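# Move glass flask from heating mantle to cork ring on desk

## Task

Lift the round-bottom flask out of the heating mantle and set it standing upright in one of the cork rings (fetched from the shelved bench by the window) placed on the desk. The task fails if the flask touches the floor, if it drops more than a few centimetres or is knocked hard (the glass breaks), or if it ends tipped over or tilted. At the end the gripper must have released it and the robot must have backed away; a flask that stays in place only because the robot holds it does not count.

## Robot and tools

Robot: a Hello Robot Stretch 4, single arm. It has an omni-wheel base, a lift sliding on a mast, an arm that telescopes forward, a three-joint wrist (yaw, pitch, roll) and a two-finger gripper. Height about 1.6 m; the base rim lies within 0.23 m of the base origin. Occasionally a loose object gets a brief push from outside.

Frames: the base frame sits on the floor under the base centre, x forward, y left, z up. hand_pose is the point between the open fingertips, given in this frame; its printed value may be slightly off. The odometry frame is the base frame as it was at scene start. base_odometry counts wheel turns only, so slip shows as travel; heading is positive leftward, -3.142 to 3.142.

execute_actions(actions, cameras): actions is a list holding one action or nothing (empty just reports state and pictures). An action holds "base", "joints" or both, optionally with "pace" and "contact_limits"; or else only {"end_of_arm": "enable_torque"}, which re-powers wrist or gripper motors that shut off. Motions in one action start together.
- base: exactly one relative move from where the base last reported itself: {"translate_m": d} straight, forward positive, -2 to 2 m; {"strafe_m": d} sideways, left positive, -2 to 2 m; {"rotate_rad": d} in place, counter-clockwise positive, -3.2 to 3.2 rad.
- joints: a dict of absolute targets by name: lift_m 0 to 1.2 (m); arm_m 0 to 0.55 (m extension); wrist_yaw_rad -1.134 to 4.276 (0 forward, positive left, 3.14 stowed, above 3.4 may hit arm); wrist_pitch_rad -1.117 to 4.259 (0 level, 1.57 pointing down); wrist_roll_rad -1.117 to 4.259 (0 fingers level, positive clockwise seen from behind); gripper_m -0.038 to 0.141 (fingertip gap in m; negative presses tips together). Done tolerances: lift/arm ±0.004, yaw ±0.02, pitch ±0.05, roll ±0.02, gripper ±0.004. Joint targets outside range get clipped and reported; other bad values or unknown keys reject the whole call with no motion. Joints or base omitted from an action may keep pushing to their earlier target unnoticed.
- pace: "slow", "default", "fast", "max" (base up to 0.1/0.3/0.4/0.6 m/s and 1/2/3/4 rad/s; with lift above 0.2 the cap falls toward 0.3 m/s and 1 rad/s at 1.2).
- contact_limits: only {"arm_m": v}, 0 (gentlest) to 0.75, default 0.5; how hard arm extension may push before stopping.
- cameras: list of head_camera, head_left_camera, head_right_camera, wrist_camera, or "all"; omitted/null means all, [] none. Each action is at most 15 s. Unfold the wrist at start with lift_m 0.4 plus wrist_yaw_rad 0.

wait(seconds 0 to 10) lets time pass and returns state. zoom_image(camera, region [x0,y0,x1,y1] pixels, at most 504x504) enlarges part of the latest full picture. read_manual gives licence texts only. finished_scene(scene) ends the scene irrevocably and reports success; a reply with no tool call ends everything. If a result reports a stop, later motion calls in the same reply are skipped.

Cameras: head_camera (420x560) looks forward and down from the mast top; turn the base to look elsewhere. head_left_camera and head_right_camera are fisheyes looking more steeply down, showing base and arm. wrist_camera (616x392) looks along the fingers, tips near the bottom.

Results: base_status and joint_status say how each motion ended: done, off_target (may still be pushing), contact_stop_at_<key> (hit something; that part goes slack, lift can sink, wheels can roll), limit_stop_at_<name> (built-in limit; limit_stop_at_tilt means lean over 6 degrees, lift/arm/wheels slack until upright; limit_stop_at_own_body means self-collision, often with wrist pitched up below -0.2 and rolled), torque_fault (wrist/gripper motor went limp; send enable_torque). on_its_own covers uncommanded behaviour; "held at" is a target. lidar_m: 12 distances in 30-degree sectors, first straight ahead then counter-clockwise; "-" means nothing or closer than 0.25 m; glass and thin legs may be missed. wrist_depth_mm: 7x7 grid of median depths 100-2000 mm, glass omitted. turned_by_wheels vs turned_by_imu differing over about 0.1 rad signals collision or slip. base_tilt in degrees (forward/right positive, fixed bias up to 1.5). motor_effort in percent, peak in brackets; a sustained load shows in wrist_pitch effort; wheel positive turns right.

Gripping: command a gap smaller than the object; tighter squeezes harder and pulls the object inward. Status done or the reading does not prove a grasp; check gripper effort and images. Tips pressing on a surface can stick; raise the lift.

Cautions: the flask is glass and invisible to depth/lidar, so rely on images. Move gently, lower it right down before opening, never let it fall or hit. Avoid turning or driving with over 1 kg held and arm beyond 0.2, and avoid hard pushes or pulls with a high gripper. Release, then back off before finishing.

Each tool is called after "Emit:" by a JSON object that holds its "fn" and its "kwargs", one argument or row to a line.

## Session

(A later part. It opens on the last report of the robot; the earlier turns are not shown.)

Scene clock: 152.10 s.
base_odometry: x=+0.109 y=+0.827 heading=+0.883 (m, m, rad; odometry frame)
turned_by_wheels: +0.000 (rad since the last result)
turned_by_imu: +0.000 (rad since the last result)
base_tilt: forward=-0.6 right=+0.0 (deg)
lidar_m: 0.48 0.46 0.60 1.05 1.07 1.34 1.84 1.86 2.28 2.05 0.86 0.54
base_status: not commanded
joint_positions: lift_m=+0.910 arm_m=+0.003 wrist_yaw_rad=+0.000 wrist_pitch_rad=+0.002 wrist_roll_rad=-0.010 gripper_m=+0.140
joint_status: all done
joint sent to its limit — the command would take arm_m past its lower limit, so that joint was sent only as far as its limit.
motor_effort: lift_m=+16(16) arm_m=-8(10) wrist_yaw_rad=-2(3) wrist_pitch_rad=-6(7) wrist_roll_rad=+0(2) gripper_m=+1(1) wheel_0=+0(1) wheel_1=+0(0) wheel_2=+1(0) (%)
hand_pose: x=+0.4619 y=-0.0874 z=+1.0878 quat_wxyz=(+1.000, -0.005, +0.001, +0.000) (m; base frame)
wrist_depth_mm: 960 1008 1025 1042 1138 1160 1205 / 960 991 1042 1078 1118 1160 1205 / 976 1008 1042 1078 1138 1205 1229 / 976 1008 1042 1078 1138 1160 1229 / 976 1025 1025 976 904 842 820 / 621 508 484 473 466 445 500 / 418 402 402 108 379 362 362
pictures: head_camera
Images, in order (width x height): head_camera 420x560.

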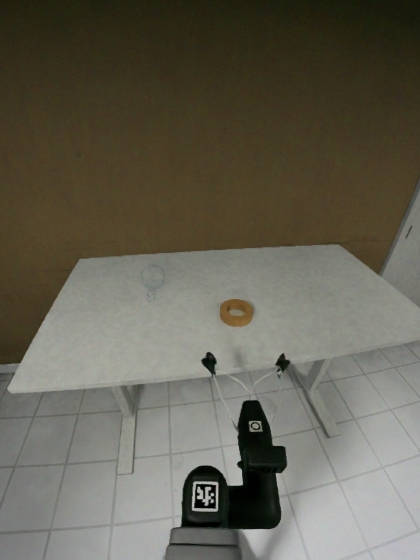

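Emit:
{"fn": "execute_actions", "kwargs": {
  "actions": [
    {"joints":{"lift_m":1.15,"wrist_pitch_rad":1.57,"gripper_m":0.08}}
  ],
  "cameras": ["head_camera"]
}}

Scene clock: 161.97 s.
base_odometry: x=+0.109 y=+0.827 heading=+0.883 (m, m, rad; odometry frame)
turned_by_wheels: +0.000 (rad since the last result)
turned_by_imu: +0.002 (rad since the last result)
base_tilt: forward=-0.6 right=+0.1 (deg)
lidar_m: 0.47 0.48 0.63 1.06 1.10 1.28 1.85 1.85 2.28 2.05 0.90 0.55
base_status: not commanded
joint_positions: lift_m=+1.150 arm_m=+0.002 wrist_yaw_rad=+0.000 wrist_pitch_rad=+1.570 wrist_roll_rad=-0.010 gripper_m=+0.080
joint_status: all done
motor_effort: lift_m=+22(23) arm_m=-8(8) wrist_yaw_rad=-1(0) wrist_pitch_rad=+1(4) wrist_roll_rad=-1(2) gripper_m=-1(1) wheel_0=+0(0) wheel_1=+0(0) wheel_2=+0(1) (%)
hand_pose: x=+0.1737 y=-0.0874 z=+1.0394 quat_wxyz=(+0.708, -0.003, +0.707, +0.003) (m; base frame)
wrist_depth_mm: 1205 1281 1229 1229 1229 1205 1229 / 1281 1229 1255 1255 1229 1229 1229 / 1255 1229 1205 1229 1229 1229 1205 / 1255 1229 1255 1281 1229 1229 1229 / 1229 1255 1042 1060 1255 1255 1308 / 1308 1281 198 1078 1281 1281 1255 / 1255 1255 1281 108 1281 1255 1255
pictures: head_camera
Images, in order (width x height): head_camera 420x560.

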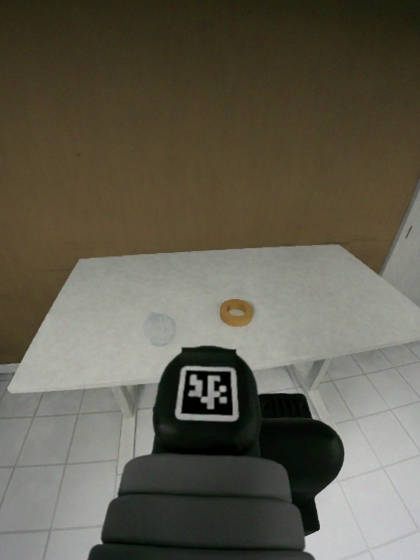

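Emit:
{"fn": "zoom_image", "kwargs": {
  "camera": "head_camera",
  "region": [90,270,270,370]
}}

Region (90, 270, 270, 370) of head_camera's 420x560 image, scaled by 2.800, with more detail than that image has.

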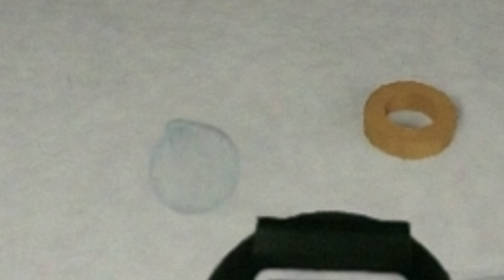

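Emit:
{"fn": "execute_actions", "kwargs": {
  "actions": [
    {"base":{"strafe_m":0.29},"joints":{"lift_m":1.2}}
  ],
  "cameras": []
}}

Emit:
{"fn": "execute_actions", "kwargs": {
  "actions": [
    {"base":{"translate_m":0.05},"joints":{"arm_m":0.54}}
  ],
  "cameras": ["wrist_camera"]
}}

Scene clock: 172.77 s.
base_odometry: x=-0.115 y=+1.011 heading=+0.883 (m, m, rad; odometry frame)
turned_by_wheels: +0.000 (rad since the last result)
turned_by_imu: +0.003 (rad since the last result)
base_tilt: forward=-0.6 right=+0.0 (deg)
lidar_m: 0.44 0.42 0.87 0.75 0.79 1.01 2.58 1.93 2.37 2.32 0.81 0.50
base_status: done
joint_positions: lift_m=+1.200 arm_m=+0.002 wrist_yaw_rad=+0.000 wrist_pitch_rad=+1.570 wrist_roll_rad=-0.010 gripper_m=+0.080
joint_status: all done
motor_effort: lift_m=+21(23) arm_m=-8(8) wrist_yaw_rad=-2(2) wrist_pitch_rad=+2(1) wrist_roll_rad=-2(2) gripper_m=+2(2) wheel_0=+2(6) wheel_1=-2(8) wheel_2=+0(2) (%)
hand_pose: x=+0.1736 y=-0.0874 z=+1.0895 quat_wxyz=(+0.707, -0.003, +0.707, +0.003) (m; base frame)
wrist_depth_mm: 1281 1255 1281 1255 1255 1229 1281 / 1308 1281 1281 1255 1281 1281 1281 / 1308 1308 1281 1281 1281 1308 1308 / 1308 1281 1308 1281 1308 1308 1281 / 1336 1336 1078 1078 1281 1308 1308 / 1308 1336 198 1098 1308 1308 1281 / 1308 1336 1308 108 1281 1308 1308
pictures: none
No camera images: the call's "cameras" was empty. Leave "cameras" out to get every camera's image.

Scene clock: 175.40 s.
base_odometry: x=-0.084 y=+1.049 heading=+0.883 (m, m, rad; odometry frame)
turned_by_wheels: +0.000 (rad since the last result)
turned_by_imu: +0.000 (rad since the last result)
base_tilt: forward=-0.6 right=+0.1 (deg)
lidar_m: 0.36 0.38 1.47 0.79 0.79 1.02 2.63 1.97 2.40 2.31 0.73 0.43
base_status: done
joint_positions: lift_m=+1.200 arm_m=+0.539 wrist_yaw_rad=+0.000 wrist_pitch_rad=+1.570 wrist_roll_rad=-0.010 gripper_m=+0.080
joint_status: all done
motor_effort: lift_m=+21(21) arm_m=+8(9) wrist_yaw_rad=-3(4) wrist_pitch_rad=+0(1) wrist_roll_rad=+0(3) gripper_m=+0(1) wheel_0=+2(2) wheel_1=+0(6) wheel_2=+1(11) (%)
hand_pose: x=+0.7098 y=-0.0874 z=+1.0895 quat_wxyz=(+0.707, -0.004, +0.707, +0.004) (m; base frame)
wrist_depth_mm: 355 355 353 353 351 355 351 / 357 357 355 353 353 355 355 / 362 357 359 357 357 359 357 / 362 359 359 357 359 359 357 / 366 364 364 362 362 359 359 / 368 364 197 368 362 362 364 / 368 373 368 108 366 364 366
pictures: wrist_camera
camera_calibration (this result's frames):
wrist_camera: T_world_to_cam=[[-0.02868, -0.999433, -0.0176316, -0.0377691], [-0.998789, 0.0279471, 0.0404942, 0.714432], [-0.0399785, 0.0187716, -0.999024, 1.34819], [0, 0, 0, 1]] pos_world=[0.766383, -0.0830217, 1.31728]
Images, in order (width x height): wrist_camera 616x392.

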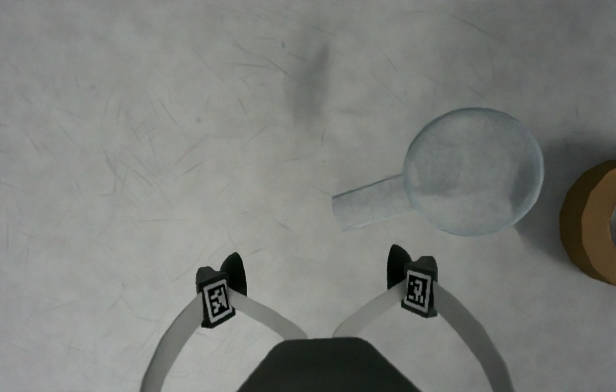

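Emit:
{"fn": "execute_actions", "kwargs": {
  "actions": [
    {"base":{"strafe_m":-0.06},"joints":{"wrist_roll_rad":1.31}}
  ],
  "cameras": []
}}

Emit:
{"fn": "execute_actions", "kwargs": {
  "actions": [
    {"base":{"translate_m":0.04}}
  ],
  "cameras": []
}}

Emit:
{"fn": "execute_actions", "kwargs": {
  "actions": [
    {"joints":{"lift_m":1.09},"pace":"slow"}
  ],
  "cameras": ["wrist_camera"]
}}

Scene clock: 185.00 s.
base_odometry: x=-0.037 y=+1.011 heading=+0.883 (m, m, rad; odometry frame)
turned_by_wheels: +0.000 (rad since the last result)
turned_by_imu: +0.002 (rad since the last result)
base_tilt: forward=-0.6 right=+0.0 (deg)
lidar_m: 0.39 0.36 1.48 0.83 0.86 1.06 2.62 1.92 2.38 2.27 0.71 0.45
base_status: done
joint_positions: lift_m=+1.200 arm_m=+0.539 wrist_yaw_rad=+0.000 wrist_pitch_rad=+1.570 wrist_roll_rad=+1.310 gripper_m=+0.080
joint_status: all done
motor_effort: lift_m=+21(21) arm_m=+8(8) wrist_yaw_rad=-3(2) wrist_pitch_rad=+0(2) wrist_roll_rad=+1(5) gripper_m=-3(1) wheel_0=+0(8) wheel_1=+0(7) wheel_2=+0(3) (%)
hand_pose: x=+0.7098 y=-0.0874 z=+1.0895 quat_wxyz=(+0.561, +0.431, +0.561, -0.430) (m; base frame)
wrist_depth_mm: 355 353 351 355 325 355 355 / 355 357 357 359 355 357 355 / 359 357 357 359 362 359 362 / 359 357 357 362 359 362 362 / 362 362 362 362 359 366 364 / 366 362 197 364 364 366 364 / 366 366 364 108 366 368 368
pictures: none
No camera images: the call's "cameras" was empty. Leave "cameras" out to get every camera's image.

Scene clock: 186.10 s.
base_odometry: x=-0.012 y=+1.042 heading=+0.883 (m, m, rad; odometry frame)
turned_by_wheels: +0.000 (rad since the last result)
turned_by_imu: +0.000 (rad since the last result)
base_tilt: forward=-0.6 right=+0.0 (deg)
lidar_m: 0.35 0.35 0.48 0.83 0.88 1.08 2.65 1.96 2.44 2.26 0.67 0.42
base_status: done
joint_positions: lift_m=+1.200 arm_m=+0.539 wrist_yaw_rad=+0.000 wrist_pitch_rad=+1.570 wrist_roll_rad=+1.310 gripper_m=+0.080
joint_status: not commanded
motor_effort: lift_m=+21(21) arm_m=+8(8) wrist_yaw_rad=-2(2) wrist_pitch_rad=+1(1) wrist_roll_rad=+2(3) gripper_m=-1(0) wheel_0=-1(3) wheel_1=+1(6) wheel_2=+1(11) (%)
hand_pose: x=+0.7098 y=-0.0874 z=+1.0895 quat_wxyz=(+0.561, +0.431, +0.561, -0.430) (m; base frame)
wrist_depth_mm: 353 353 353 355 327 353 355 / 355 355 355 357 357 355 357 / 357 357 362 357 359 362 359 / 359 359 362 362 362 364 359 / 362 362 357 362 364 364 364 / 362 364 198 362 364 368 364 / 366 366 366 108 366 368 368
pictures: none
No camera images: the call's "cameras" was empty. Leave "cameras" out to get every camera's image.

Scene clock: 187.87 s.
base_odometry: x=-0.012 y=+1.042 heading=+0.883 (m, m, rad; odometry frame)
turned_by_wheels: +0.000 (rad since the last result)
turned_by_imu: +0.000 (rad since the last result)
base_tilt: forward=-0.6 right=+0.0 (deg)
lidar_m: 0.36 0.36 0.45 0.81 0.86 1.10 2.36 2.00 2.46 2.24 0.65 0.41
base_status: not commanded
joint_positions: lift_m=+1.090 arm_m=+0.539 wrist_yaw_rad=+0.000 wrist_pitch_rad=+1.570 wrist_roll_rad=+1.310 gripper_m=+0.080
joint_status: all done
motor_effort: lift_m=+15(21) arm_m=+8(8) wrist_yaw_rad=-3(2) wrist_pitch_rad=+2(1) wrist_roll_rad=+1(0) gripper_m=-1(0) wheel_0=-1(0) wheel_1=+1(1) wheel_2=+1(1) (%)
hand_pose: x=+0.7098 y=-0.0874 z=+0.9800 quat_wxyz=(+0.561, +0.431, +0.561, -0.430) (m; base frame)
wrist_depth_mm: 247 247 248 248 248 250 249 / 247 247 248 249 250 249 249 / 249 250 250 250 252 251 252 / 251 251 253 251 251 251 252 / 253 253 253 253 253 253 255 / 253 255 197 254 255 256 255 / 255 255 256 108 256 257 257
pictures: wrist_camera
camera_calibration (this result's frames):
wrist_camera: T_world_to_cam=[[-0.975173, -0.220663, -0.0186008, 0.701157], [-0.221262, 0.97434, 0.0412907, 0.248964], [0.00901218, 0.0443812, -0.998974, 1.20623], [0, 0, 0, 1]] pos_world=[0.727965, -0.14139, 1.20776]
Images, in order (width x height): wrist_camera 616x392.

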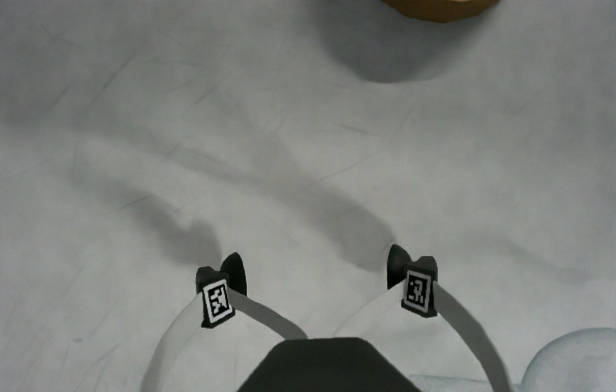

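Still rolling. Lift and wait.

Emit:
{"fn": "execute_actions", "kwargs": {
  "actions": [
    {"joints":{"lift_m":1.2,"wrist_roll_rad":0}}
  ],
  "cameras": []
}}

Emit:
{"fn": "wait", "kwargs": {
  "seconds": 10
}}

Scene clock: 193.10 s.
base_odometry: x=-0.012 y=+1.042 heading=+0.883 (m, m, rad; odometry frame)
turned_by_wheels: +0.000 (rad since the last result)
turned_by_imu: +0.001 (rad since the last result)
base_tilt: forward=-0.7 right=+0.1 (deg)
lidar_m: 0.33 0.34 0.46 0.85 0.85 1.09 2.66 1.99 2.41 2.25 0.69 0.40
base_status: not commanded
joint_positions: lift_m=+1.200 arm_m=+0.539 wrist_yaw_rad=+0.000 wrist_pitch_rad=+1.570 wrist_roll_rad=+0.000 gripper_m=+0.080
joint_status: all done
motor_effort: lift_m=+22(23) arm_m=+8(8) wrist_yaw_rad=-1(2) wrist_pitch_rad=+1(0) wrist_roll_rad=-3(9) gripper_m=-2(1) wheel_0=+0(1) wheel_1=+1(1) wheel_2=+1(1) (%)
hand_pose: x=+0.7098 y=-0.0874 z=+1.0894 quat_wxyz=(+0.708, +0.000, +0.707, +0.000) (m; base frame)
wrist_depth_mm: 355 353 353 351 353 355 349 / 355 355 355 355 355 355 353 / 359 359 357 357 357 357 355 / 362 359 362 357 359 357 357 / 366 366 364 366 364 359 362 / 368 364 197 364 364 364 334 / 373 368 368 108 370 366 366
pictures: none
No camera images: the call's "cameras" was empty. Leave "cameras" out to get every camera's image.

Scene clock: 203.10 s.
base_odometry: x=-0.012 y=+1.042 heading=+0.883 (m, m, rad; odometry frame)
turned_by_wheels: +0.000 (rad since the last result)
turned_by_imu: +0.002 (rad since the last result)
base_tilt: forward=-0.6 right=+0.0 (deg)
lidar_m: 0.34 0.36 0.44 0.85 0.86 1.12 2.67 1.95 2.46 2.25 0.68 0.41
base_status: not commanded
joint_positions: lift_m=+1.200 arm_m=+0.539 wrist_yaw_rad=+0.000 wrist_pitch_rad=+1.570 wrist_roll_rad=+0.000 gripper_m=+0.080
joint_status: all done
motor_effort: lift_m=+22(23) arm_m=+8(8) wrist_yaw_rad=-2(2) wrist_pitch_rad=+0(0) wrist_roll_rad=-1(9) gripper_m=-4(1) wheel_0=-1(1) wheel_1=+1(1) wheel_2=+1(1) (%)
hand_pose: x=+0.7098 y=-0.0874 z=+1.0894 quat_wxyz=(+0.708, +0.000, +0.707, +0.000) (m; base frame)
wrist_depth_mm: 353 355 353 355 349 353 353 / 359 355 357 353 355 353 357 / 359 359 355 357 357 357 357 / 362 366 362 359 359 357 357 / 366 366 364 364 362 359 359 / 368 366 198 364 364 362 334 / 370 368 368 108 366 366 366
wait: 10.00 s; at rest by 0.27 s
pictures: head_camera, head_left_camera, head_right_camera, wrist_camera
camera_calibration (this result's frames):
wrist_camera: T_world_to_cam=[[-0.0391396, -0.999078, -0.0176462, -0.0302969], [-0.998446, 0.0384014, 0.0403953, 0.715281], [-0.0396804, 0.0191998, -0.999028, 1.34795], [0, 0, 0, 1]] pos_world=[0.766471, -0.0836171, 1.31721]
Images, in order (width x height): head_camera 420x560, head_left_camera 420x672, head_right_camera 420x672, wrist_camera 616x392.

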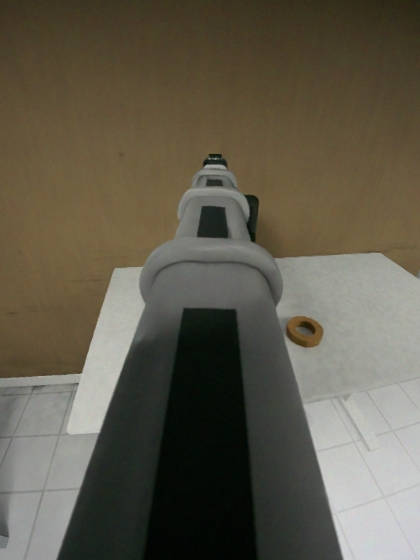

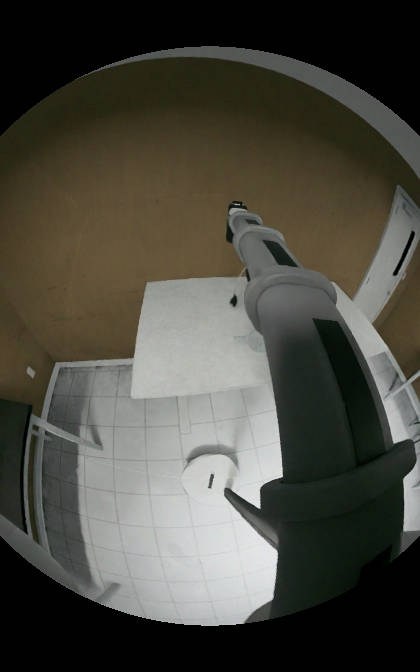

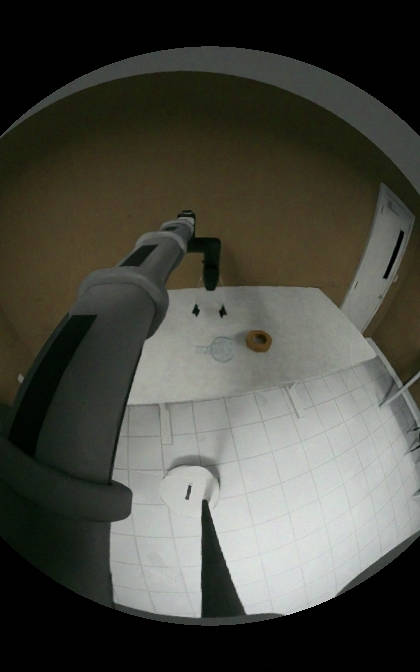

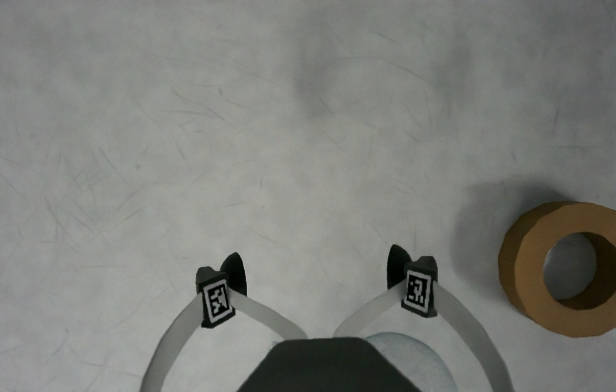

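Emit:
{"fn": "execute_actions", "kwargs": {
  "actions": [
    {"joints":{"arm_m":0.33}}
  ],
  "cameras": ["wrist_camera"]
}}

Scene clock: 207.67 s.
base_odometry: x=-0.012 y=+1.042 heading=+0.883 (m, m, rad; odometry frame)
turned_by_wheels: +0.000 (rad since the last result)
turned_by_imu: +0.001 (rad since the last result)
base_tilt: forward=-0.6 right=+0.0 (deg)
lidar_m: 0.34 0.38 0.48 0.84 0.85 1.10 2.66 1.99 2.46 2.25 0.68 0.39
base_status: not commanded
joint_positions: lift_m=+1.200 arm_m=+0.331 wrist_yaw_rad=+0.000 wrist_pitch_rad=+1.570 wrist_roll_rad=+0.000 gripper_m=+0.080
joint_status: all done
motor_effort: lift_m=+22(22) arm_m=-8(10) wrist_yaw_rad=-2(2) wrist_pitch_rad=+1(1) wrist_roll_rad=-1(4) gripper_m=-2(0) wheel_0=-1(1) wheel_1=+1(1) wheel_2=+1(1) (%)
hand_pose: x=+0.5026 y=-0.0874 z=+1.0894 quat_wxyz=(+0.707, +0.000, +0.707, +0.000) (m; base frame)
wrist_depth_mm: 353 355 355 351 353 351 355 / 357 357 355 357 355 357 325 / 357 359 357 355 357 355 357 / 362 364 362 359 362 357 359 / 364 364 364 362 364 359 364 / 366 366 197 364 364 364 1308 / 370 370 368 108 1336 1308 1308
pictures: wrist_camera
camera_calibration (this result's frames):
wrist_camera: T_world_to_cam=[[-0.0392065, -0.999076, -0.0176322, -0.0383906], [-0.998429, 0.038462, 0.0407491, 0.50795], [-0.0400333, 0.0192022, -0.999014, 1.33989], [0, 0, 0, 1]] pos_world=[0.559287, -0.0836205, 1.31719]
Images, in order (width x height): wrist_camera 616x392.

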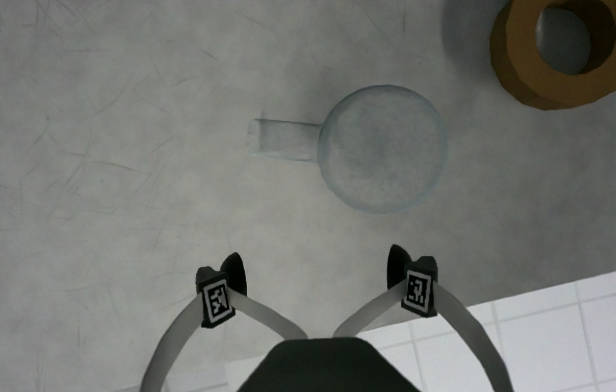

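Emit:
{"fn": "execute_actions", "kwargs": {
  "actions": [
    {"base":{"strafe_m":0.02},"joints":{"arm_m":0.42,"wrist_roll_rad":1.62}}
  ],
  "cameras": []
}}

Emit:
{"fn": "execute_actions", "kwargs": {
  "actions": [
    {"joints":{"lift_m":1.095},"pace":"slow"}
  ],
  "cameras": ["wrist_camera"]
}}

Scene clock: 213.80 s.
base_odometry: x=-0.027 y=+1.055 heading=+0.883 (m, m, rad; odometry frame)
turned_by_wheels: +0.000 (rad since the last result)
turned_by_imu: +0.001 (rad since the last result)
base_tilt: forward=-0.6 right=+0.0 (deg)
lidar_m: 0.34 0.34 0.49 0.83 0.82 1.02 2.68 1.98 2.44 2.26 0.65 0.41
base_status: done
joint_positions: lift_m=+1.200 arm_m=+0.419 wrist_yaw_rad=+0.000 wrist_pitch_rad=+1.570 wrist_roll_rad=+1.620 gripper_m=+0.080
joint_status: all done
motor_effort: lift_m=+22(22) arm_m=+8(11) wrist_yaw_rad=-3(2) wrist_pitch_rad=+0(1) wrist_roll_rad=+3(5) gripper_m=-2(0) wheel_0=+0(8) wheel_1=-1(6) wheel_2=+0(1) (%)
hand_pose: x=+0.5897 y=-0.0874 z=+1.0894 quat_wxyz=(+0.488, +0.512, +0.487, -0.512) (m; base frame)
wrist_depth_mm: 353 355 345 355 357 1255 1281 / 359 355 355 357 362 1281 1281 / 357 357 362 359 359 362 1281 / 359 359 362 362 362 364 1098 / 359 362 359 366 362 366 1308 / 362 362 197 366 362 364 1308 / 364 364 368 108 366 366 1366
pictures: none
No camera images: the call's "cameras" was empty. Leave "cameras" out to get every camera's image.

Scene clock: 215.53 s.
base_odometry: x=-0.027 y=+1.055 heading=+0.883 (m, m, rad; odometry frame)
turned_by_wheels: +0.000 (rad since the last result)
turned_by_imu: +0.000 (rad since the last result)
base_tilt: forward=-0.6 right=+0.0 (deg)
lidar_m: 0.31 0.34 0.44 0.81 0.84 1.04 2.59 1.99 2.48 2.24 0.63 0.40
base_status: not commanded
joint_positions: lift_m=+1.095 arm_m=+0.419 wrist_yaw_rad=+0.000 wrist_pitch_rad=+1.570 wrist_roll_rad=+1.620 gripper_m=+0.080
joint_status: all done
motor_effort: lift_m=+15(20) arm_m=+8(8) wrist_yaw_rad=-1(2) wrist_pitch_rad=-1(2) wrist_roll_rad=+0(1) gripper_m=-1(0) wheel_0=+0(0) wheel_1=-1(1) wheel_2=+0(0) (%)
hand_pose: x=+0.5897 y=-0.0874 z=+0.9850 quat_wxyz=(+0.488, +0.512, +0.487, -0.512) (m; base frame)
wrist_depth_mm: 252 252 252 252 253 255 1160 / 251 254 255 255 255 256 1182 / 255 254 255 255 257 256 1182 / 256 256 258 258 257 257 258 / 256 258 257 258 258 258 259 / 257 259 197 260 259 259 262 / 259 260 260 108 262 263 263
pictures: wrist_camera
camera_calibration (this result's frames):
wrist_camera: T_world_to_cam=[[-0.996, 0.0874415, -0.0183713, 0.623096], [0.0866194, 0.995373, 0.0415841, 0.0421763], [0.0219225, 0.0398264, -0.998966, 1.20429], [0, 0, 0, 1]] pos_world=[0.59055, -0.144428, 1.21274]
Images, in order (width x height): wrist_camera 616x392.

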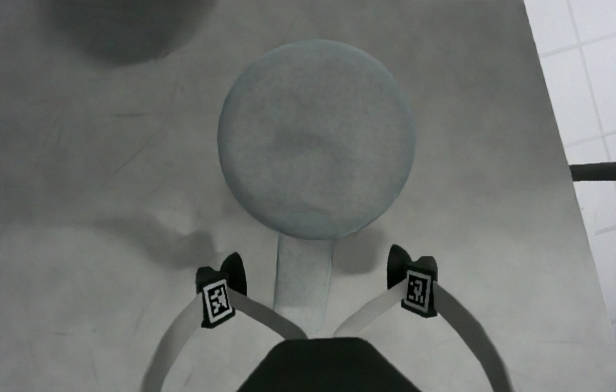

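Emit:
{"fn": "execute_actions", "kwargs": {
  "actions": [
    {"joints":{"gripper_m":0.0}}
  ],
  "cameras": []
}}

Emit:
{"fn": "execute_actions", "kwargs": {
  "actions": [
    {"joints":{"lift_m":1.2}}
  ],
  "cameras": []
}}

Emit:
{"fn": "execute_actions", "kwargs": {
  "actions": [
    {"joints":{"wrist_pitch_rad":0,"arm_m":0.22}}
  ],
  "cameras": []
}}

Emit:
{"fn": "execute_actions", "kwargs": {
  "actions": [
    {"base":{"strafe_m":-0.24},"joints":{"wrist_roll_rad":3.14}}
  ],
  "cameras": ["head_camera","head_right_camera","wrist_camera"]
}}

Scene clock: 229.43 s.
base_odometry: x=-0.027 y=+1.055 heading=+0.883 (m, m, rad; odometry frame)
turned_by_wheels: +0.000 (rad since the last result)
turned_by_imu: +0.001 (rad since the last result)
base_tilt: forward=-0.6 right=+0.1 (deg)
lidar_m: 0.35 0.34 0.46 0.84 0.84 1.06 2.57 1.99 2.44 2.28 0.67 0.41
base_status: not commanded
joint_positions: lift_m=+1.095 arm_m=+0.419 wrist_yaw_rad=+0.000 wrist_pitch_rad=+1.570 wrist_roll_rad=+1.620 gripper_m=+0.001
joint_status: all done
motor_effort: lift_m=+15(15) arm_m=+8(8) wrist_yaw_rad=-2(3) wrist_pitch_rad=-1(1) wrist_roll_rad=+1(0) gripper_m=-24(20) wheel_0=+0(0) wheel_1=-1(1) wheel_2=+0(0) (%)
hand_pose: x=+0.5897 y=-0.0874 z=+0.9850 quat_wxyz=(+0.488, +0.512, +0.487, -0.512) (m; base frame)
wrist_depth_mm: 252 252 253 253 254 253 1182 / 253 253 253 253 254 255 1205 / 254 255 255 256 255 257 1182 / 255 256 256 256 257 258 259 / 256 256 258 258 256 258 260 / 258 258 185 258 187 259 260 / 258 259 259 108 262 262 263
pictures: none
No camera images: the call's "cameras" was empty. Leave "cameras" out to get every camera's image.

Scene clock: 230.90 s.
base_odometry: x=-0.027 y=+1.055 heading=+0.883 (m, m, rad; odometry frame)
turned_by_wheels: +0.000 (rad since the last result)
turned_by_imu: +0.000 (rad since the last result)
base_tilt: forward=-0.6 right=+0.1 (deg)
lidar_m: 0.33 0.36 0.43 0.77 0.83 1.06 2.68 2.00 2.46 2.29 0.65 0.38
base_status: not commanded
joint_positions: lift_m=+1.200 arm_m=+0.419 wrist_yaw_rad=+0.000 wrist_pitch_rad=+1.570 wrist_roll_rad=+1.620 gripper_m=+0.001
joint_status: all done
motor_effort: lift_m=+23(24) arm_m=+8(8) wrist_yaw_rad=+0(2) wrist_pitch_rad=+0(0) wrist_roll_rad=+0(1) gripper_m=-22(23) wheel_0=+0(0) wheel_1=-1(1) wheel_2=+0(0) (%)
hand_pose: x=+0.5897 y=-0.0874 z=+1.0894 quat_wxyz=(+0.488, +0.512, +0.487, -0.512) (m; base frame)
wrist_depth_mm: 351 353 342 353 357 1308 1308 / 353 355 357 357 357 1308 1308 / 359 357 357 362 362 359 1281 / 359 359 359 359 362 362 1098 / 359 362 362 362 362 364 1336 / 359 362 185 364 188 362 1336 / 364 362 366 108 366 368 1308
pictures: none
No camera images: the call's "cameras" was empty. Leave "cameras" out to get every camera's image.

Scene clock: 232.60 s.
base_odometry: x=-0.027 y=+1.055 heading=+0.883 (m, m, rad; odometry frame)
turned_by_wheels: +0.000 (rad since the last result)
turned_by_imu: +0.000 (rad since the last result)
base_tilt: forward=-0.6 right=+0.0 (deg)
lidar_m: 0.35 0.34 0.47 0.82 0.85 1.04 2.68 2.00 2.47 2.26 0.65 0.41
base_status: not commanded
joint_positions: lift_m=+1.200 arm_m=+0.221 wrist_yaw_rad=+0.000 wrist_pitch_rad=+0.005 wrist_roll_rad=+1.620 gripper_m=+0.001
joint_status: all done
motor_effort: lift_m=+23(23) arm_m=-8(10) wrist_yaw_rad=-2(2) wrist_pitch_rad=-15(18) wrist_roll_rad=+0(0) gripper_m=-22(22) wheel_0=+0(0) wheel_1=-1(1) wheel_2=+0(0) (%)
hand_pose: x=+0.6808 y=-0.0874 z=+1.3765 quat_wxyz=(+0.689, +0.724, +0.002, -0.002) (m; base frame)
wrist_depth_mm: 809 798 809 809 798 788 564 / 788 788 778 788 778 778 574 / 768 778 759 759 768 768 580 / 750 741 741 750 750 750 597 / 732 732 741 732 732 723 615 / 723 723 185 715 189 707 634 / 707 715 707 108 707 707 640
pictures: none
No camera images: the call's "cameras" was empty. Leave "cameras" out to get every camera's image.

Scene clock: 234.70 s.
base_odometry: x=+0.158 y=+0.903 heading=+0.883 (m, m, rad; odometry frame)
turned_by_wheels: +0.000 (rad since the last result)
turned_by_imu: +0.000 (rad since the last result)
base_tilt: forward=-0.6 right=+0.0 (deg)
lidar_m: 0.39 0.40 0.48 1.02 1.08 1.34 2.64 1.94 2.27 2.03 0.72 0.43
base_status: done
joint_positions: lift_m=+1.200 arm_m=+0.221 wrist_yaw_rad=+0.000 wrist_pitch_rad=+0.004 wrist_roll_rad=+3.140 gripper_m=+0.001
joint_status: all done
motor_effort: lift_m=+22(23) arm_m=-8(8) wrist_yaw_rad=+0(2) wrist_pitch_rad=-12(15) wrist_roll_rad=-1(8) gripper_m=-20(23) wheel_0=+0(8) wheel_1=+1(10) wheel_2=+0(1) (%)
hand_pose: x=+0.6808 y=-0.0874 z=+1.3767 quat_wxyz=(+0.001, +1.000, +0.000, -0.002) (m; base frame)
wrist_depth_mm: 768 778 809 768 759 723 699 / 891 854 820 768 741 707 691 / 891 866 798 778 759 723 707 / 891 854 820 778 759 723 699 / 904 866 831 788 759 715 699 / 891 854 186 788 189 715 707 / 931 866 820 108 750 723 707
pictures: head_camera, head_right_camera, wrist_camera
camera_calibration (this result's frames):
wrist_camera: T_world_to_cam=[[0.0177251, 0.999166, 0.0367818, 0.0346655], [-0.0371155, -0.0361047, 0.998659, -1.30554], [0.999154, -0.0190665, 0.0364446, -0.502375], [0, 0, 0, 1]] pos_world=[0.45288, -0.0913515, 1.32083]
Images, in order (width x height): head_camera 420x560, head_right_camera 420x672, wrist_camera 616x392.

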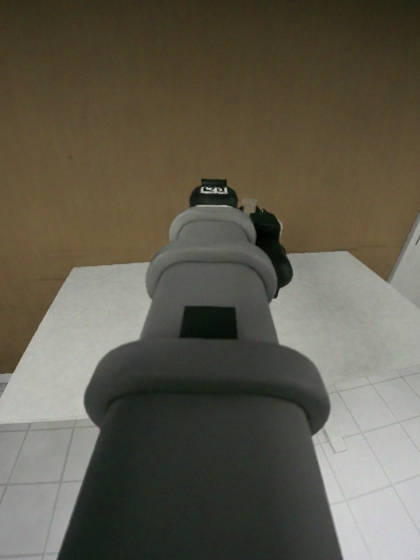

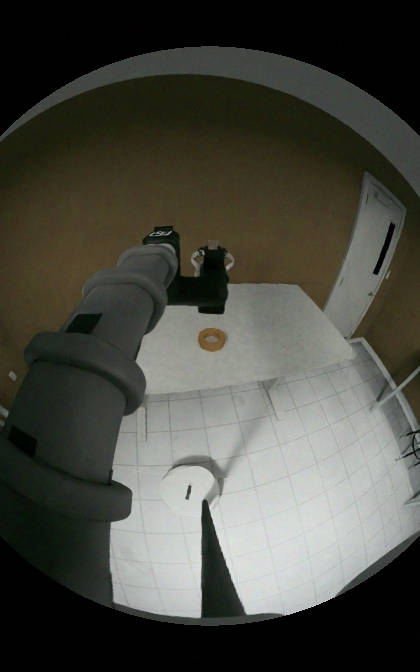

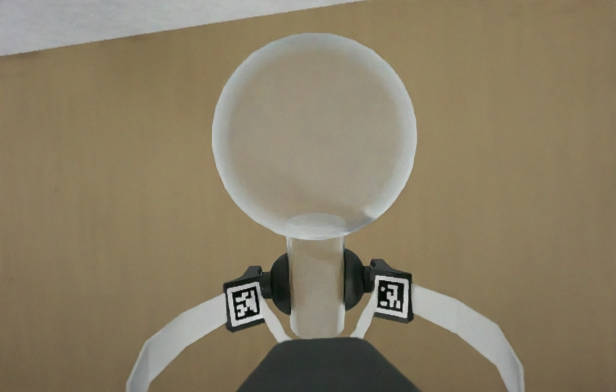

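Emit:
{"fn": "execute_actions", "kwargs": {
  "actions": [
    {"joints":{"lift_m":0.97,"arm_m":0.2}}
  ],
  "cameras": ["wrist_camera"]
}}

Scene clock: 240.40 s.
base_odometry: x=+0.158 y=+0.903 heading=+0.883 (m, m, rad; odometry frame)
turned_by_wheels: +0.000 (rad since the last result)
turned_by_imu: +0.001 (rad since the last result)
base_tilt: forward=-0.6 right=+0.0 (deg)
lidar_m: 0.40 0.40 0.50 1.07 1.06 1.32 1.95 1.95 2.26 2.02 0.73 0.46
base_status: not commanded
joint_positions: lift_m=+0.970 arm_m=+0.201 wrist_yaw_rad=+0.000 wrist_pitch_rad=+0.004 wrist_roll_rad=+3.140 gripper_m=+0.001
joint_status: all done
motor_effort: lift_m=+16(20) arm_m=-8(10) wrist_yaw_rad=-3(1) wrist_pitch_rad=-13(12) wrist_roll_rad=+2(1) gripper_m=-24(24) wheel_0=+0(0) wheel_1=+1(0) wheel_2=+0(1) (%)
hand_pose: x=+0.6608 y=-0.0874 z=+1.1472 quat_wxyz=(+0.001, +1.000, +0.000, -0.002) (m; base frame)
wrist_depth_mm: 282 291 255 267 322 330 342 / 410 427 449 469 496 525 554 / 732 820 842 788 768 741 707 / 917 878 854 809 778 750 723 / 931 878 842 809 768 750 723 / 931 904 185 809 187 741 707 / 917 904 854 108 768 750 723
pictures: wrist_camera
camera_calibration (this result's frames):
wrist_camera: T_world_to_cam=[[0.0177233, 0.999166, 0.036782, 0.043463], [-0.0371249, -0.0361048, 0.998658, -1.07706], [0.999153, -0.019065, 0.036454, -0.47404], [0, 0, 0, 1]] pos_world=[0.432882, -0.0913514, 1.0913]
Images, in order (width x height): wrist_camera 616x392.

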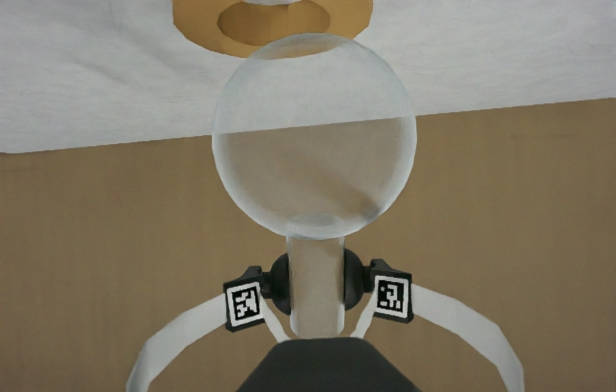

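Emit:
{"fn": "execute_actions", "kwargs": {
  "actions": [
    {"base":{"strafe_m":-0.027},"pace":"slow"}
  ],
  "cameras": []
}}

Emit:
{"fn": "execute_actions", "kwargs": {
  "actions": [
    {"joints":{"lift_m":0.94},"pace":"slow"}
  ],
  "cameras": ["wrist_camera"]
}}

Scene clock: 247.07 s.
base_odometry: x=+0.179 y=+0.886 heading=+0.883 (m, m, rad; odometry frame)
turned_by_wheels: +0.000 (rad since the last result)
turned_by_imu: +0.001 (rad since the last result)
base_tilt: forward=-0.6 right=+0.0 (deg)
lidar_m: 0.38 0.40 0.48 1.08 1.12 1.40 1.96 1.95 2.29 2.01 0.73 0.46
base_status: done
joint_positions: lift_m=+0.970 arm_m=+0.201 wrist_yaw_rad=+0.000 wrist_pitch_rad=+0.004 wrist_roll_rad=+3.140 gripper_m=+0.001
joint_status: not commanded
motor_effort: lift_m=+16(16) arm_m=-8(8) wrist_yaw_rad=+0(1) wrist_pitch_rad=-12(13) wrist_roll_rad=+3(1) gripper_m=-22(21) wheel_0=+2(5) wheel_1=-2(5) wheel_2=+0(0) (%)
hand_pose: x=+0.6608 y=-0.0874 z=+1.1472 quat_wxyz=(+0.001, +1.000, +0.000, -0.002) (m; base frame)
wrist_depth_mm: 282 291 276 268 283 334 342 / 410 430 452 469 492 521 549 / 750 809 842 798 778 750 723 / 946 878 842 809 778 741 723 / 931 878 842 809 768 750 715 / 931 891 185 809 187 741 723 / 931 878 842 108 788 750 741
pictures: none
No camera images: the call's "cameras" was empty. Leave "cameras" out to get every camera's image.

Scene clock: 248.13 s.
base_odometry: x=+0.179 y=+0.886 heading=+0.883 (m, m, rad; odometry frame)
turned_by_wheels: +0.000 (rad since the last result)
turned_by_imu: +0.000 (rad since the last result)
base_tilt: forward=-0.6 right=+0.0 (deg)
lidar_m: 0.37 0.40 0.49 1.09 1.13 1.38 1.92 1.93 2.31 2.01 0.73 0.44
base_status: not commanded
joint_positions: lift_m=+0.940 arm_m=+0.201 wrist_yaw_rad=+0.000 wrist_pitch_rad=+0.001 wrist_roll_rad=+3.140 gripper_m=+0.001
joint_status: all done
motor_effort: lift_m=+14(16) arm_m=-8(8) wrist_yaw_rad=-1(2) wrist_pitch_rad=-3(13) wrist_roll_rad=+2(0) gripper_m=-24(23) wheel_0=+2(2) wheel_1=-2(2) wheel_2=+0(0) (%)
hand_pose: x=+0.6608 y=-0.0874 z=+1.1183 quat_wxyz=(+0.001, +1.000, +0.000, -0.001) (m; base frame)
wrist_depth_mm: 226 233 212 181 199 265 276 / 332 345 364 274 402 424 449 / 621 668 732 788 768 732 715 / 931 878 854 820 778 750 715 / 931 878 854 798 778 750 715 / 946 904 185 809 187 741 723 / 946 917 866 108 778 759 723
pictures: wrist_camera
camera_calibration (this result's frames):
wrist_camera: T_world_to_cam=[[0.0175991, 0.999166, 0.0368427, 0.0445399], [-0.0405067, -0.0361056, 0.998527, -1.04583], [0.999024, -0.0190656, 0.0398375, -0.476687], [0, 0, 0, 1]] pos_world=[0.433075, -0.0913514, 1.06164]
Images, in order (width x height): wrist_camera 616x392.

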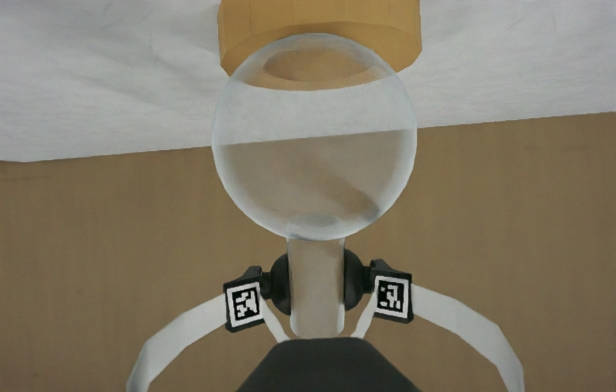

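Seated (load off). Release.

Emit:
{"fn": "execute_actions", "kwargs": {
  "actions": [
    {"joints":{"gripper_m":0.14},"pace":"slow"}
  ],
  "cameras": []
}}

Emit:
{"fn": "execute_actions", "kwargs": {
  "actions": [
    {"joints":{"arm_m":0.0}}
  ],
  "cameras": ["wrist_camera"]
}}

Scene clock: 258.00 s.
base_odometry: x=+0.179 y=+0.886 heading=+0.883 (m, m, rad; odometry frame)
turned_by_wheels: +0.000 (rad since the last result)
turned_by_imu: +0.002 (rad since the last result)
base_tilt: forward=-0.6 right=+0.1 (deg)
lidar_m: 0.41 0.36 0.49 1.10 1.12 1.37 1.94 1.94 2.29 2.02 0.77 0.45
base_status: not commanded
joint_positions: lift_m=+0.940 arm_m=+0.201 wrist_yaw_rad=+0.000 wrist_pitch_rad=+0.002 wrist_roll_rad=+3.140 gripper_m=+0.140
joint_status: all done
motor_effort: lift_m=+15(15) arm_m=-8(8) wrist_yaw_rad=-2(0) wrist_pitch_rad=-6(6) wrist_roll_rad=+2(1) gripper_m=+2(25) wheel_0=+1(2) wheel_1=-2(2) wheel_2=+0(0) (%)
hand_pose: x=+0.6608 y=-0.0874 z=+1.1180 quat_wxyz=(+0.001, +1.000, +0.000, -0.001) (m; base frame)
wrist_depth_mm: 224 231 210 177 187 263 273 / 327 340 355 271 397 418 445 / 603 654 723 798 768 741 715 / 931 891 842 809 768 750 732 / 931 878 842 809 768 732 723 / 931 891 831 809 768 741 732 / 931 904 854 108 778 768 741
pictures: none
No camera images: the call's "cameras" was empty. Leave "cameras" out to get every camera's image.

Scene clock: 259.70 s.
base_odometry: x=+0.179 y=+0.886 heading=+0.883 (m, m, rad; odometry frame)
turned_by_wheels: +0.000 (rad since the last result)
turned_by_imu: +0.000 (rad since the last result)
base_tilt: forward=-0.6 right=+0.0 (deg)
lidar_m: 0.40 0.38 0.50 1.09 1.10 1.38 1.93 1.93 2.27 2.01 0.74 0.47
base_status: not commanded
joint_positions: lift_m=+0.940 arm_m=+0.003 wrist_yaw_rad=+0.000 wrist_pitch_rad=+0.002 wrist_roll_rad=+3.140 gripper_m=+0.140
joint_status: all done
joint sent to its limit — the command would take arm_m past its lower limit, so that joint was sent only as far as its limit.
motor_effort: lift_m=+15(15) arm_m=-8(9) wrist_yaw_rad=-3(3) wrist_pitch_rad=-7(5) wrist_roll_rad=+1(1) gripper_m=+0(1) wheel_0=+2(1) wheel_1=-2(2) wheel_2=+0(0) (%)
hand_pose: x=+0.4619 y=-0.0874 z=+1.1179 quat_wxyz=(+0.001, +1.000, +0.000, -0.001) (m; base frame)
wrist_depth_mm: 239 233 242 249 256 266 276 / 330 345 364 366 392 421 449 / 615 668 723 809 904 917 891 / 1138 1098 1042 1008 946 931 891 / 1160 1098 1025 1008 960 917 904 / 1160 1098 1025 991 960 917 917 / 1182 1118 1060 108 960 960 904
pictures: wrist_camera
camera_calibration (this result's frames):
wrist_camera: T_world_to_cam=[[0.017673, 0.999165, 0.036848, 0.0480238], [-0.039355, -0.03613, 0.998572, -1.05409], [0.999069, -0.0190979, 0.0386836, -0.276666], [0, 0, 0, 1]] pos_world=[0.234076, -0.0913518, 1.06152]
Images, in order (width x height): wrist_camera 616x392.

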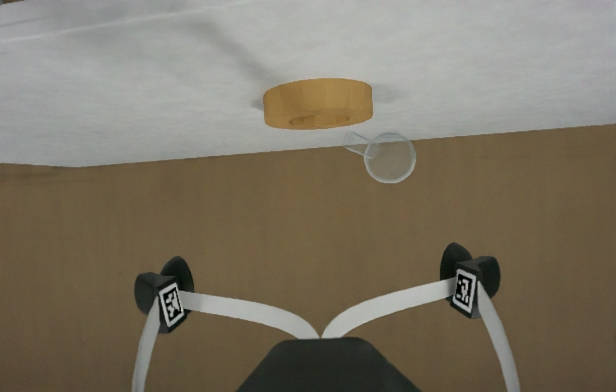

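Emit:
{"fn": "execute_actions", "kwargs": {
  "actions": [
    {"joints":{"lift_m":1.2,"wrist_pitch_rad":1.57,"wrist_roll_rad":0,"gripper_m":0.08}}
  ],
  "cameras": []
}}

Emit:
{"fn": "wait", "kwargs": {
  "seconds": 10
}}

Scene clock: 267.67 s.
base_odometry: x=+0.179 y=+0.886 heading=+0.883 (m, m, rad; odometry frame)
turned_by_wheels: +0.000 (rad since the last result)
turned_by_imu: +0.001 (rad since the last result)
base_tilt: forward=-0.6 right=+0.0 (deg)
lidar_m: 0.38 0.41 0.48 1.10 1.11 1.39 2.65 1.96 2.26 2.02 0.74 0.47
base_status: not commanded
joint_positions: lift_m=+1.200 arm_m=+0.002 wrist_yaw_rad=+0.000 wrist_pitch_rad=+1.570 wrist_roll_rad=+0.000 gripper_m=+0.080
joint_status: all done
motor_effort: lift_m=+22(22) arm_m=-8(8) wrist_yaw_rad=-1(1) wrist_pitch_rad=+1(4) wrist_roll_rad=-1(5) gripper_m=-3(2) wheel_0=+2(1) wheel_1=-2(2) wheel_2=+0(0) (%)
hand_pose: x=+0.1737 y=-0.0874 z=+1.0895 quat_wxyz=(+0.708, +0.000, +0.707, +0.000) (m; base frame)
wrist_depth_mm: 370 1229 1255 1255 1281 1281 1229 / 1281 1281 1281 1255 1281 1281 1281 / 1308 1281 1281 1308 1281 1308 1255 / 1336 1308 1308 1308 1308 1308 1308 / 1336 1281 1098 1098 1308 1281 1281 / 1308 1308 196 1118 1308 1281 1308 / 1366 1308 1308 108 1308 1308 1366
pictures: none
No camera images: the call's "cameras" was empty. Leave "cameras" out to get every camera's image.

Scene clock: 277.67 s.
base_odometry: x=+0.179 y=+0.886 heading=+0.883 (m, m, rad; odometry frame)
turned_by_wheels: +0.000 (rad since the last result)
turned_by_imu: +0.002 (rad since the last result)
base_tilt: forward=-0.6 right=+0.1 (deg)
lidar_m: 0.40 0.40 0.49 1.09 1.13 1.37 2.60 1.95 2.31 2.02 0.75 0.46
base_status: not commanded
joint_positions: lift_m=+1.200 arm_m=+0.002 wrist_yaw_rad=+0.000 wrist_pitch_rad=+1.570 wrist_roll_rad=+0.000 gripper_m=+0.080
joint_status: all done
motor_effort: lift_m=+22(22) arm_m=-8(8) wrist_yaw_rad=-1(1) wrist_pitch_rad=+1(4) wrist_roll_rad=-2(5) gripper_m=-2(2) wheel_0=+2(1) wheel_1=-2(2) wheel_2=+0(0) (%)
hand_pose: x=+0.1737 y=-0.0874 z=+1.0895 quat_wxyz=(+0.708, +0.000, +0.707, +0.000) (m; base frame)
wrist_depth_mm: 370 1255 1281 1281 1281 1229 1281 / 1281 1308 1336 1308 1281 1229 1281 / 1308 1308 1308 1255 1308 1281 1308 / 1308 1308 1281 1281 1336 1281 1336 / 1336 1336 1098 1078 1308 1308 1308 / 1308 1336 197 1118 1308 1308 1281 / 1366 1336 1281 108 1308 1308 1308
wait: 10.00 s; at rest by 0.27 s
pictures: head_camera, head_left_camera, head_right_camera, wrist_camera
camera_calibration (this result's frames):
wrist_camera: T_world_to_cam=[[-0.0393579, -0.999069, -0.0176486, -0.0512398], [-0.99844, 0.0386206, 0.0403336, 0.180057], [-0.0396145, 0.0192085, -0.99903, 1.32668], [0, 0, 0, 1]] pos_world=[0.230315, -0.0836296, 1.31723]
Images, in order (width x height): head_camera 420x560, head_left_camera 420x672, head_right_camera 420x672, wrist_camera 616x392.

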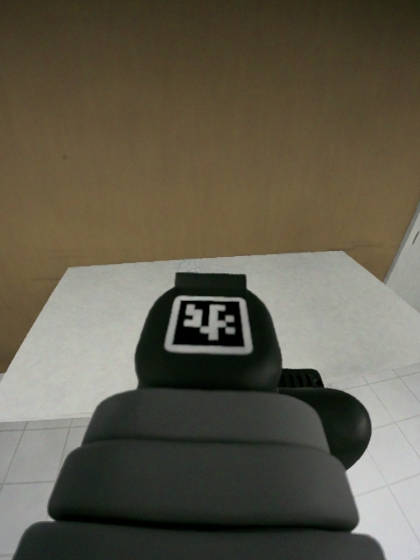

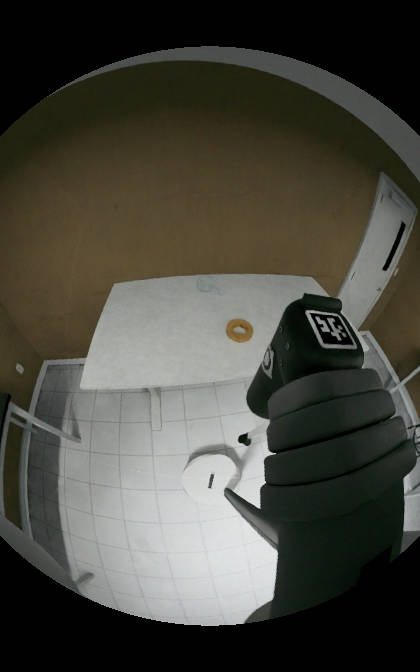

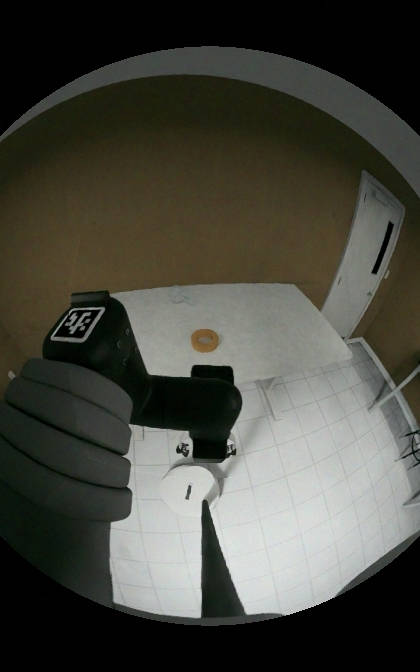

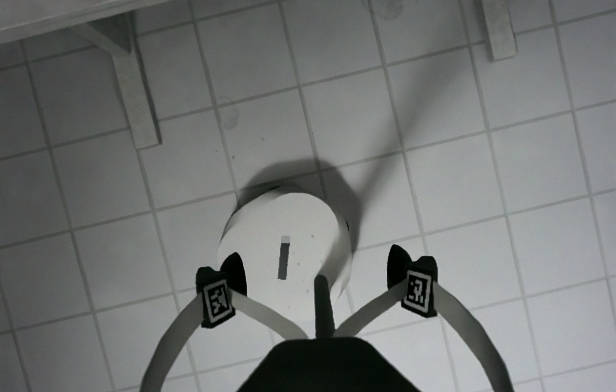

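Emit:
{"fn": "execute_actions", "kwargs": {
  "actions": [
    {"base":{"strafe_m":0.13},"joints":{"arm_m":0.3}}
  ],
  "cameras": []
}}

Emit:
{"fn": "execute_actions", "kwargs": {
  "actions": [
    {"base":{"translate_m":0.3},"joints":{"arm_m":0.45}}
  ],
  "cameras": ["wrist_camera"]
}}

Scene clock: 284.40 s.
base_odometry: x=+0.078 y=+0.968 heading=+0.883 (m, m, rad; odometry frame)
turned_by_wheels: +0.000 (rad since the last result)
turned_by_imu: +0.002 (rad since the last result)
base_tilt: forward=-0.6 right=+0.0 (deg)
lidar_m: 0.37 0.37 0.47 0.96 0.97 1.21 2.65 1.97 2.40 2.14 0.69 0.42
base_status: done
joint_positions: lift_m=+1.200 arm_m=+0.299 wrist_yaw_rad=+0.000 wrist_pitch_rad=+1.570 wrist_roll_rad=+0.000 gripper_m=+0.080
joint_status: all done
motor_effort: lift_m=+22(22) arm_m=+8(7) wrist_yaw_rad=-1(2) wrist_pitch_rad=+0(1) wrist_roll_rad=-3(2) gripper_m=-2(3) wheel_0=+0(9) wheel_1=-1(8) wheel_2=+0(1) (%)
hand_pose: x=+0.4697 y=-0.0874 z=+1.0895 quat_wxyz=(+0.707, +0.000, +0.707, +0.000) (m; base frame)
wrist_depth_mm: 353 353 355 353 353 349 351 / 357 357 355 355 353 355 353 / 359 359 362 359 353 359 355 / 364 359 362 362 359 357 359 / 364 366 366 364 362 1308 1281 / 368 368 197 1098 1308 1308 1281 / 1336 1308 1336 108 1336 1308 1336
pictures: none
No camera images: the call's "cameras" was empty. Leave "cameras" out to get every camera's image.

Scene clock: 286.87 s.
base_odometry: x=+0.269 y=+1.200 heading=+0.883 (m, m, rad; odometry frame)
turned_by_wheels: +0.000 (rad since the last result)
turned_by_imu: +0.000 (rad since the last result)
base_tilt: forward=-0.6 right=+0.0 (deg)
lidar_m: 0.25 0.25 0.25 0.25 1.01 1.29 3.00 2.28 2.38 2.09 0.25 0.25
base_status: done
joint_positions: lift_m=+1.200 arm_m=+0.449 wrist_yaw_rad=+0.000 wrist_pitch_rad=+1.570 wrist_roll_rad=+0.000 gripper_m=+0.080
joint_status: all done
motor_effort: lift_m=+22(22) arm_m=+8(8) wrist_yaw_rad=-1(2) wrist_pitch_rad=+0(0) wrist_roll_rad=-1(3) gripper_m=+0(1) wheel_0=+1(6) wheel_1=+0(5) wheel_2=+3(9) (%)
hand_pose: x=+0.6198 y=-0.0874 z=+1.0895 quat_wxyz=(+0.707, +0.000, +0.707, +0.000) (m; base frame)
wrist_depth_mm: 355 351 355 351 351 351 351 / 357 355 355 355 353 351 353 / 362 357 357 357 357 357 353 / 364 362 362 362 357 359 357 / 364 364 362 362 362 359 364 / 368 366 197 364 364 364 362 / 368 366 368 108 366 366 366
pictures: wrist_camera
camera_calibration (this result's frames):
wrist_camera: T_world_to_cam=[[-0.0390715, -0.999081, -0.0176341, -0.0338779], [-0.998436, 0.0383279, 0.0406982, 0.624999], [-0.0399849, 0.0191967, -0.999016, 1.34457], [0, 0, 0, 1]] pos_world=[0.676461, -0.0836129, 1.31721]
Images, in order (width x height): wrist_camera 616x392.

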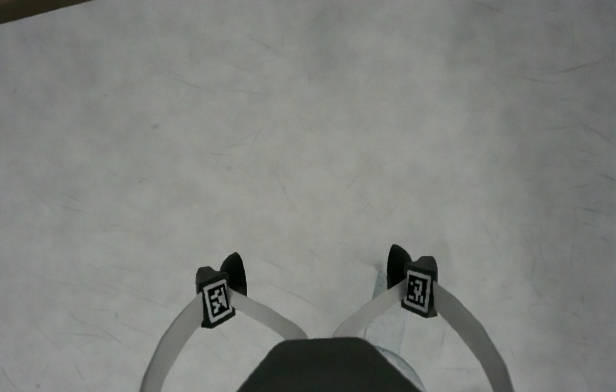

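Emit:
{"fn": "execute_actions", "kwargs": {
  "actions": [
    {"joints":{"arm_m":0.27}}
  ],
  "cameras": []
}}

Emit:
{"fn": "wait", "kwargs": {
  "seconds": 8
}}

Scene clock: 291.03 s.
base_odometry: x=+0.269 y=+1.200 heading=+0.883 (m, m, rad; odometry frame)
turned_by_wheels: +0.000 (rad since the last result)
turned_by_imu: +0.001 (rad since the last result)
base_tilt: forward=-0.6 right=+0.1 (deg)
lidar_m: 0.25 0.25 0.25 0.26 1.03 1.30 2.95 2.29 2.33 2.09 0.25 0.25
base_status: not commanded
joint_positions: lift_m=+1.200 arm_m=+0.271 wrist_yaw_rad=+0.000 wrist_pitch_rad=+1.570 wrist_roll_rad=+0.000 gripper_m=+0.080
joint_status: all done
motor_effort: lift_m=+22(22) arm_m=-8(8) wrist_yaw_rad=-2(2) wrist_pitch_rad=+1(1) wrist_roll_rad=-1(1) gripper_m=-3(2) wheel_0=+0(0) wheel_1=+0(0) wheel_2=+3(2) (%)
hand_pose: x=+0.4426 y=-0.0874 z=+1.0895 quat_wxyz=(+0.707, +0.000, +0.707, +0.000) (m; base frame)
wrist_depth_mm: 357 355 353 353 353 351 351 / 357 355 359 353 357 355 353 / 359 359 359 357 362 357 355 / 359 362 362 362 359 359 359 / 366 362 362 362 362 364 362 / 368 366 197 366 336 336 366 / 373 370 368 108 338 338 366
pictures: none
No camera images: the call's "cameras" was empty. Leave "cameras" out to get every camera's image.

Scene clock: 299.03 s.
base_odometry: x=+0.269 y=+1.200 heading=+0.883 (m, m, rad; odometry frame)
turned_by_wheels: +0.000 (rad since the last result)
turned_by_imu: +0.001 (rad since the last result)
base_tilt: forward=-0.6 right=+0.1 (deg)
lidar_m: 0.25 0.25 0.25 0.25 1.02 1.29 2.99 2.28 2.38 2.09 0.25 0.25
base_status: not commanded
joint_positions: lift_m=+1.200 arm_m=+0.271 wrist_yaw_rad=+0.000 wrist_pitch_rad=+1.570 wrist_roll_rad=+0.000 gripper_m=+0.080
joint_status: all done
motor_effort: lift_m=+22(22) arm_m=-8(8) wrist_yaw_rad=-2(2) wrist_pitch_rad=+0(1) wrist_roll_rad=-2(1) gripper_m=+1(2) wheel_0=+1(0) wheel_1=+0(0) wheel_2=+2(2) (%)
hand_pose: x=+0.4426 y=-0.0874 z=+1.0895 quat_wxyz=(+0.707, +0.000, +0.707, +0.000) (m; base frame)
wrist_depth_mm: 355 353 353 355 353 353 351 / 357 357 355 355 355 355 355 / 359 357 357 359 357 357 357 / 362 362 362 362 359 359 362 / 366 364 362 362 362 362 364 / 368 368 197 368 334 334 364 / 370 368 368 108 338 340 368
wait: 8.00 s; at rest by 0.27 s
pictures: head_camera, head_left_camera, head_right_camera, wrist_camera
camera_calibration (this result's frames):
wrist_camera: T_world_to_cam=[[-0.039083, -0.99908, -0.0176305, -0.0407999], [-0.998432, 0.0383378, 0.0407894, 0.447983], [-0.0400759, 0.0191971, -0.999012, 1.33752], [0, 0, 0, 1]] pos_world=[0.499288, -0.0836135, 1.31721]
Images, in order (width x height): head_camera 420x560, head_left_camera 420x672, head_right_camera 420x672, wrist_camera 616x392.

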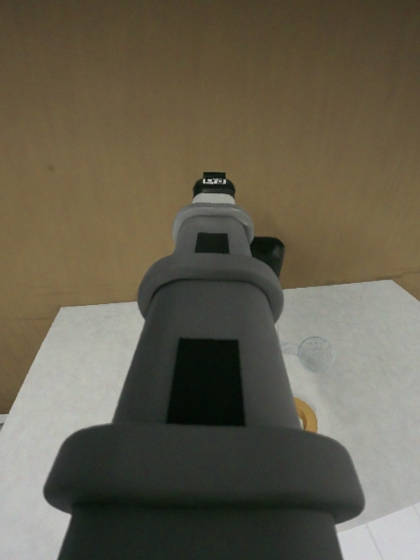

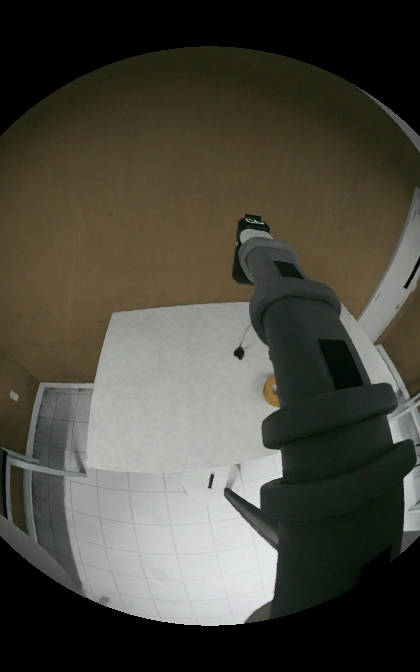

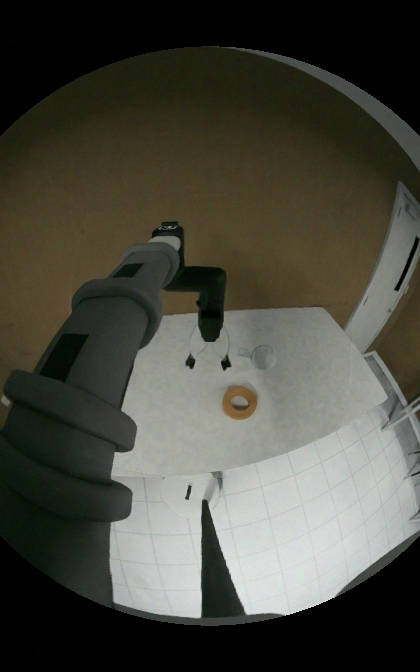

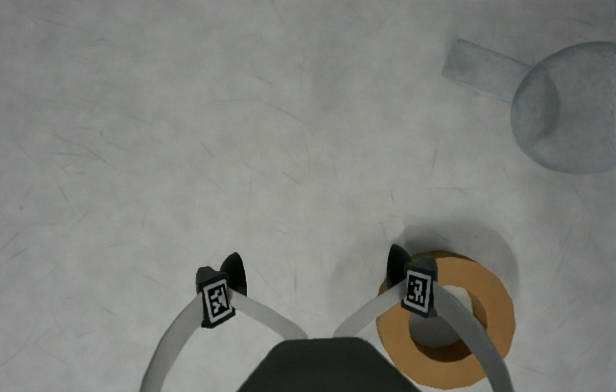

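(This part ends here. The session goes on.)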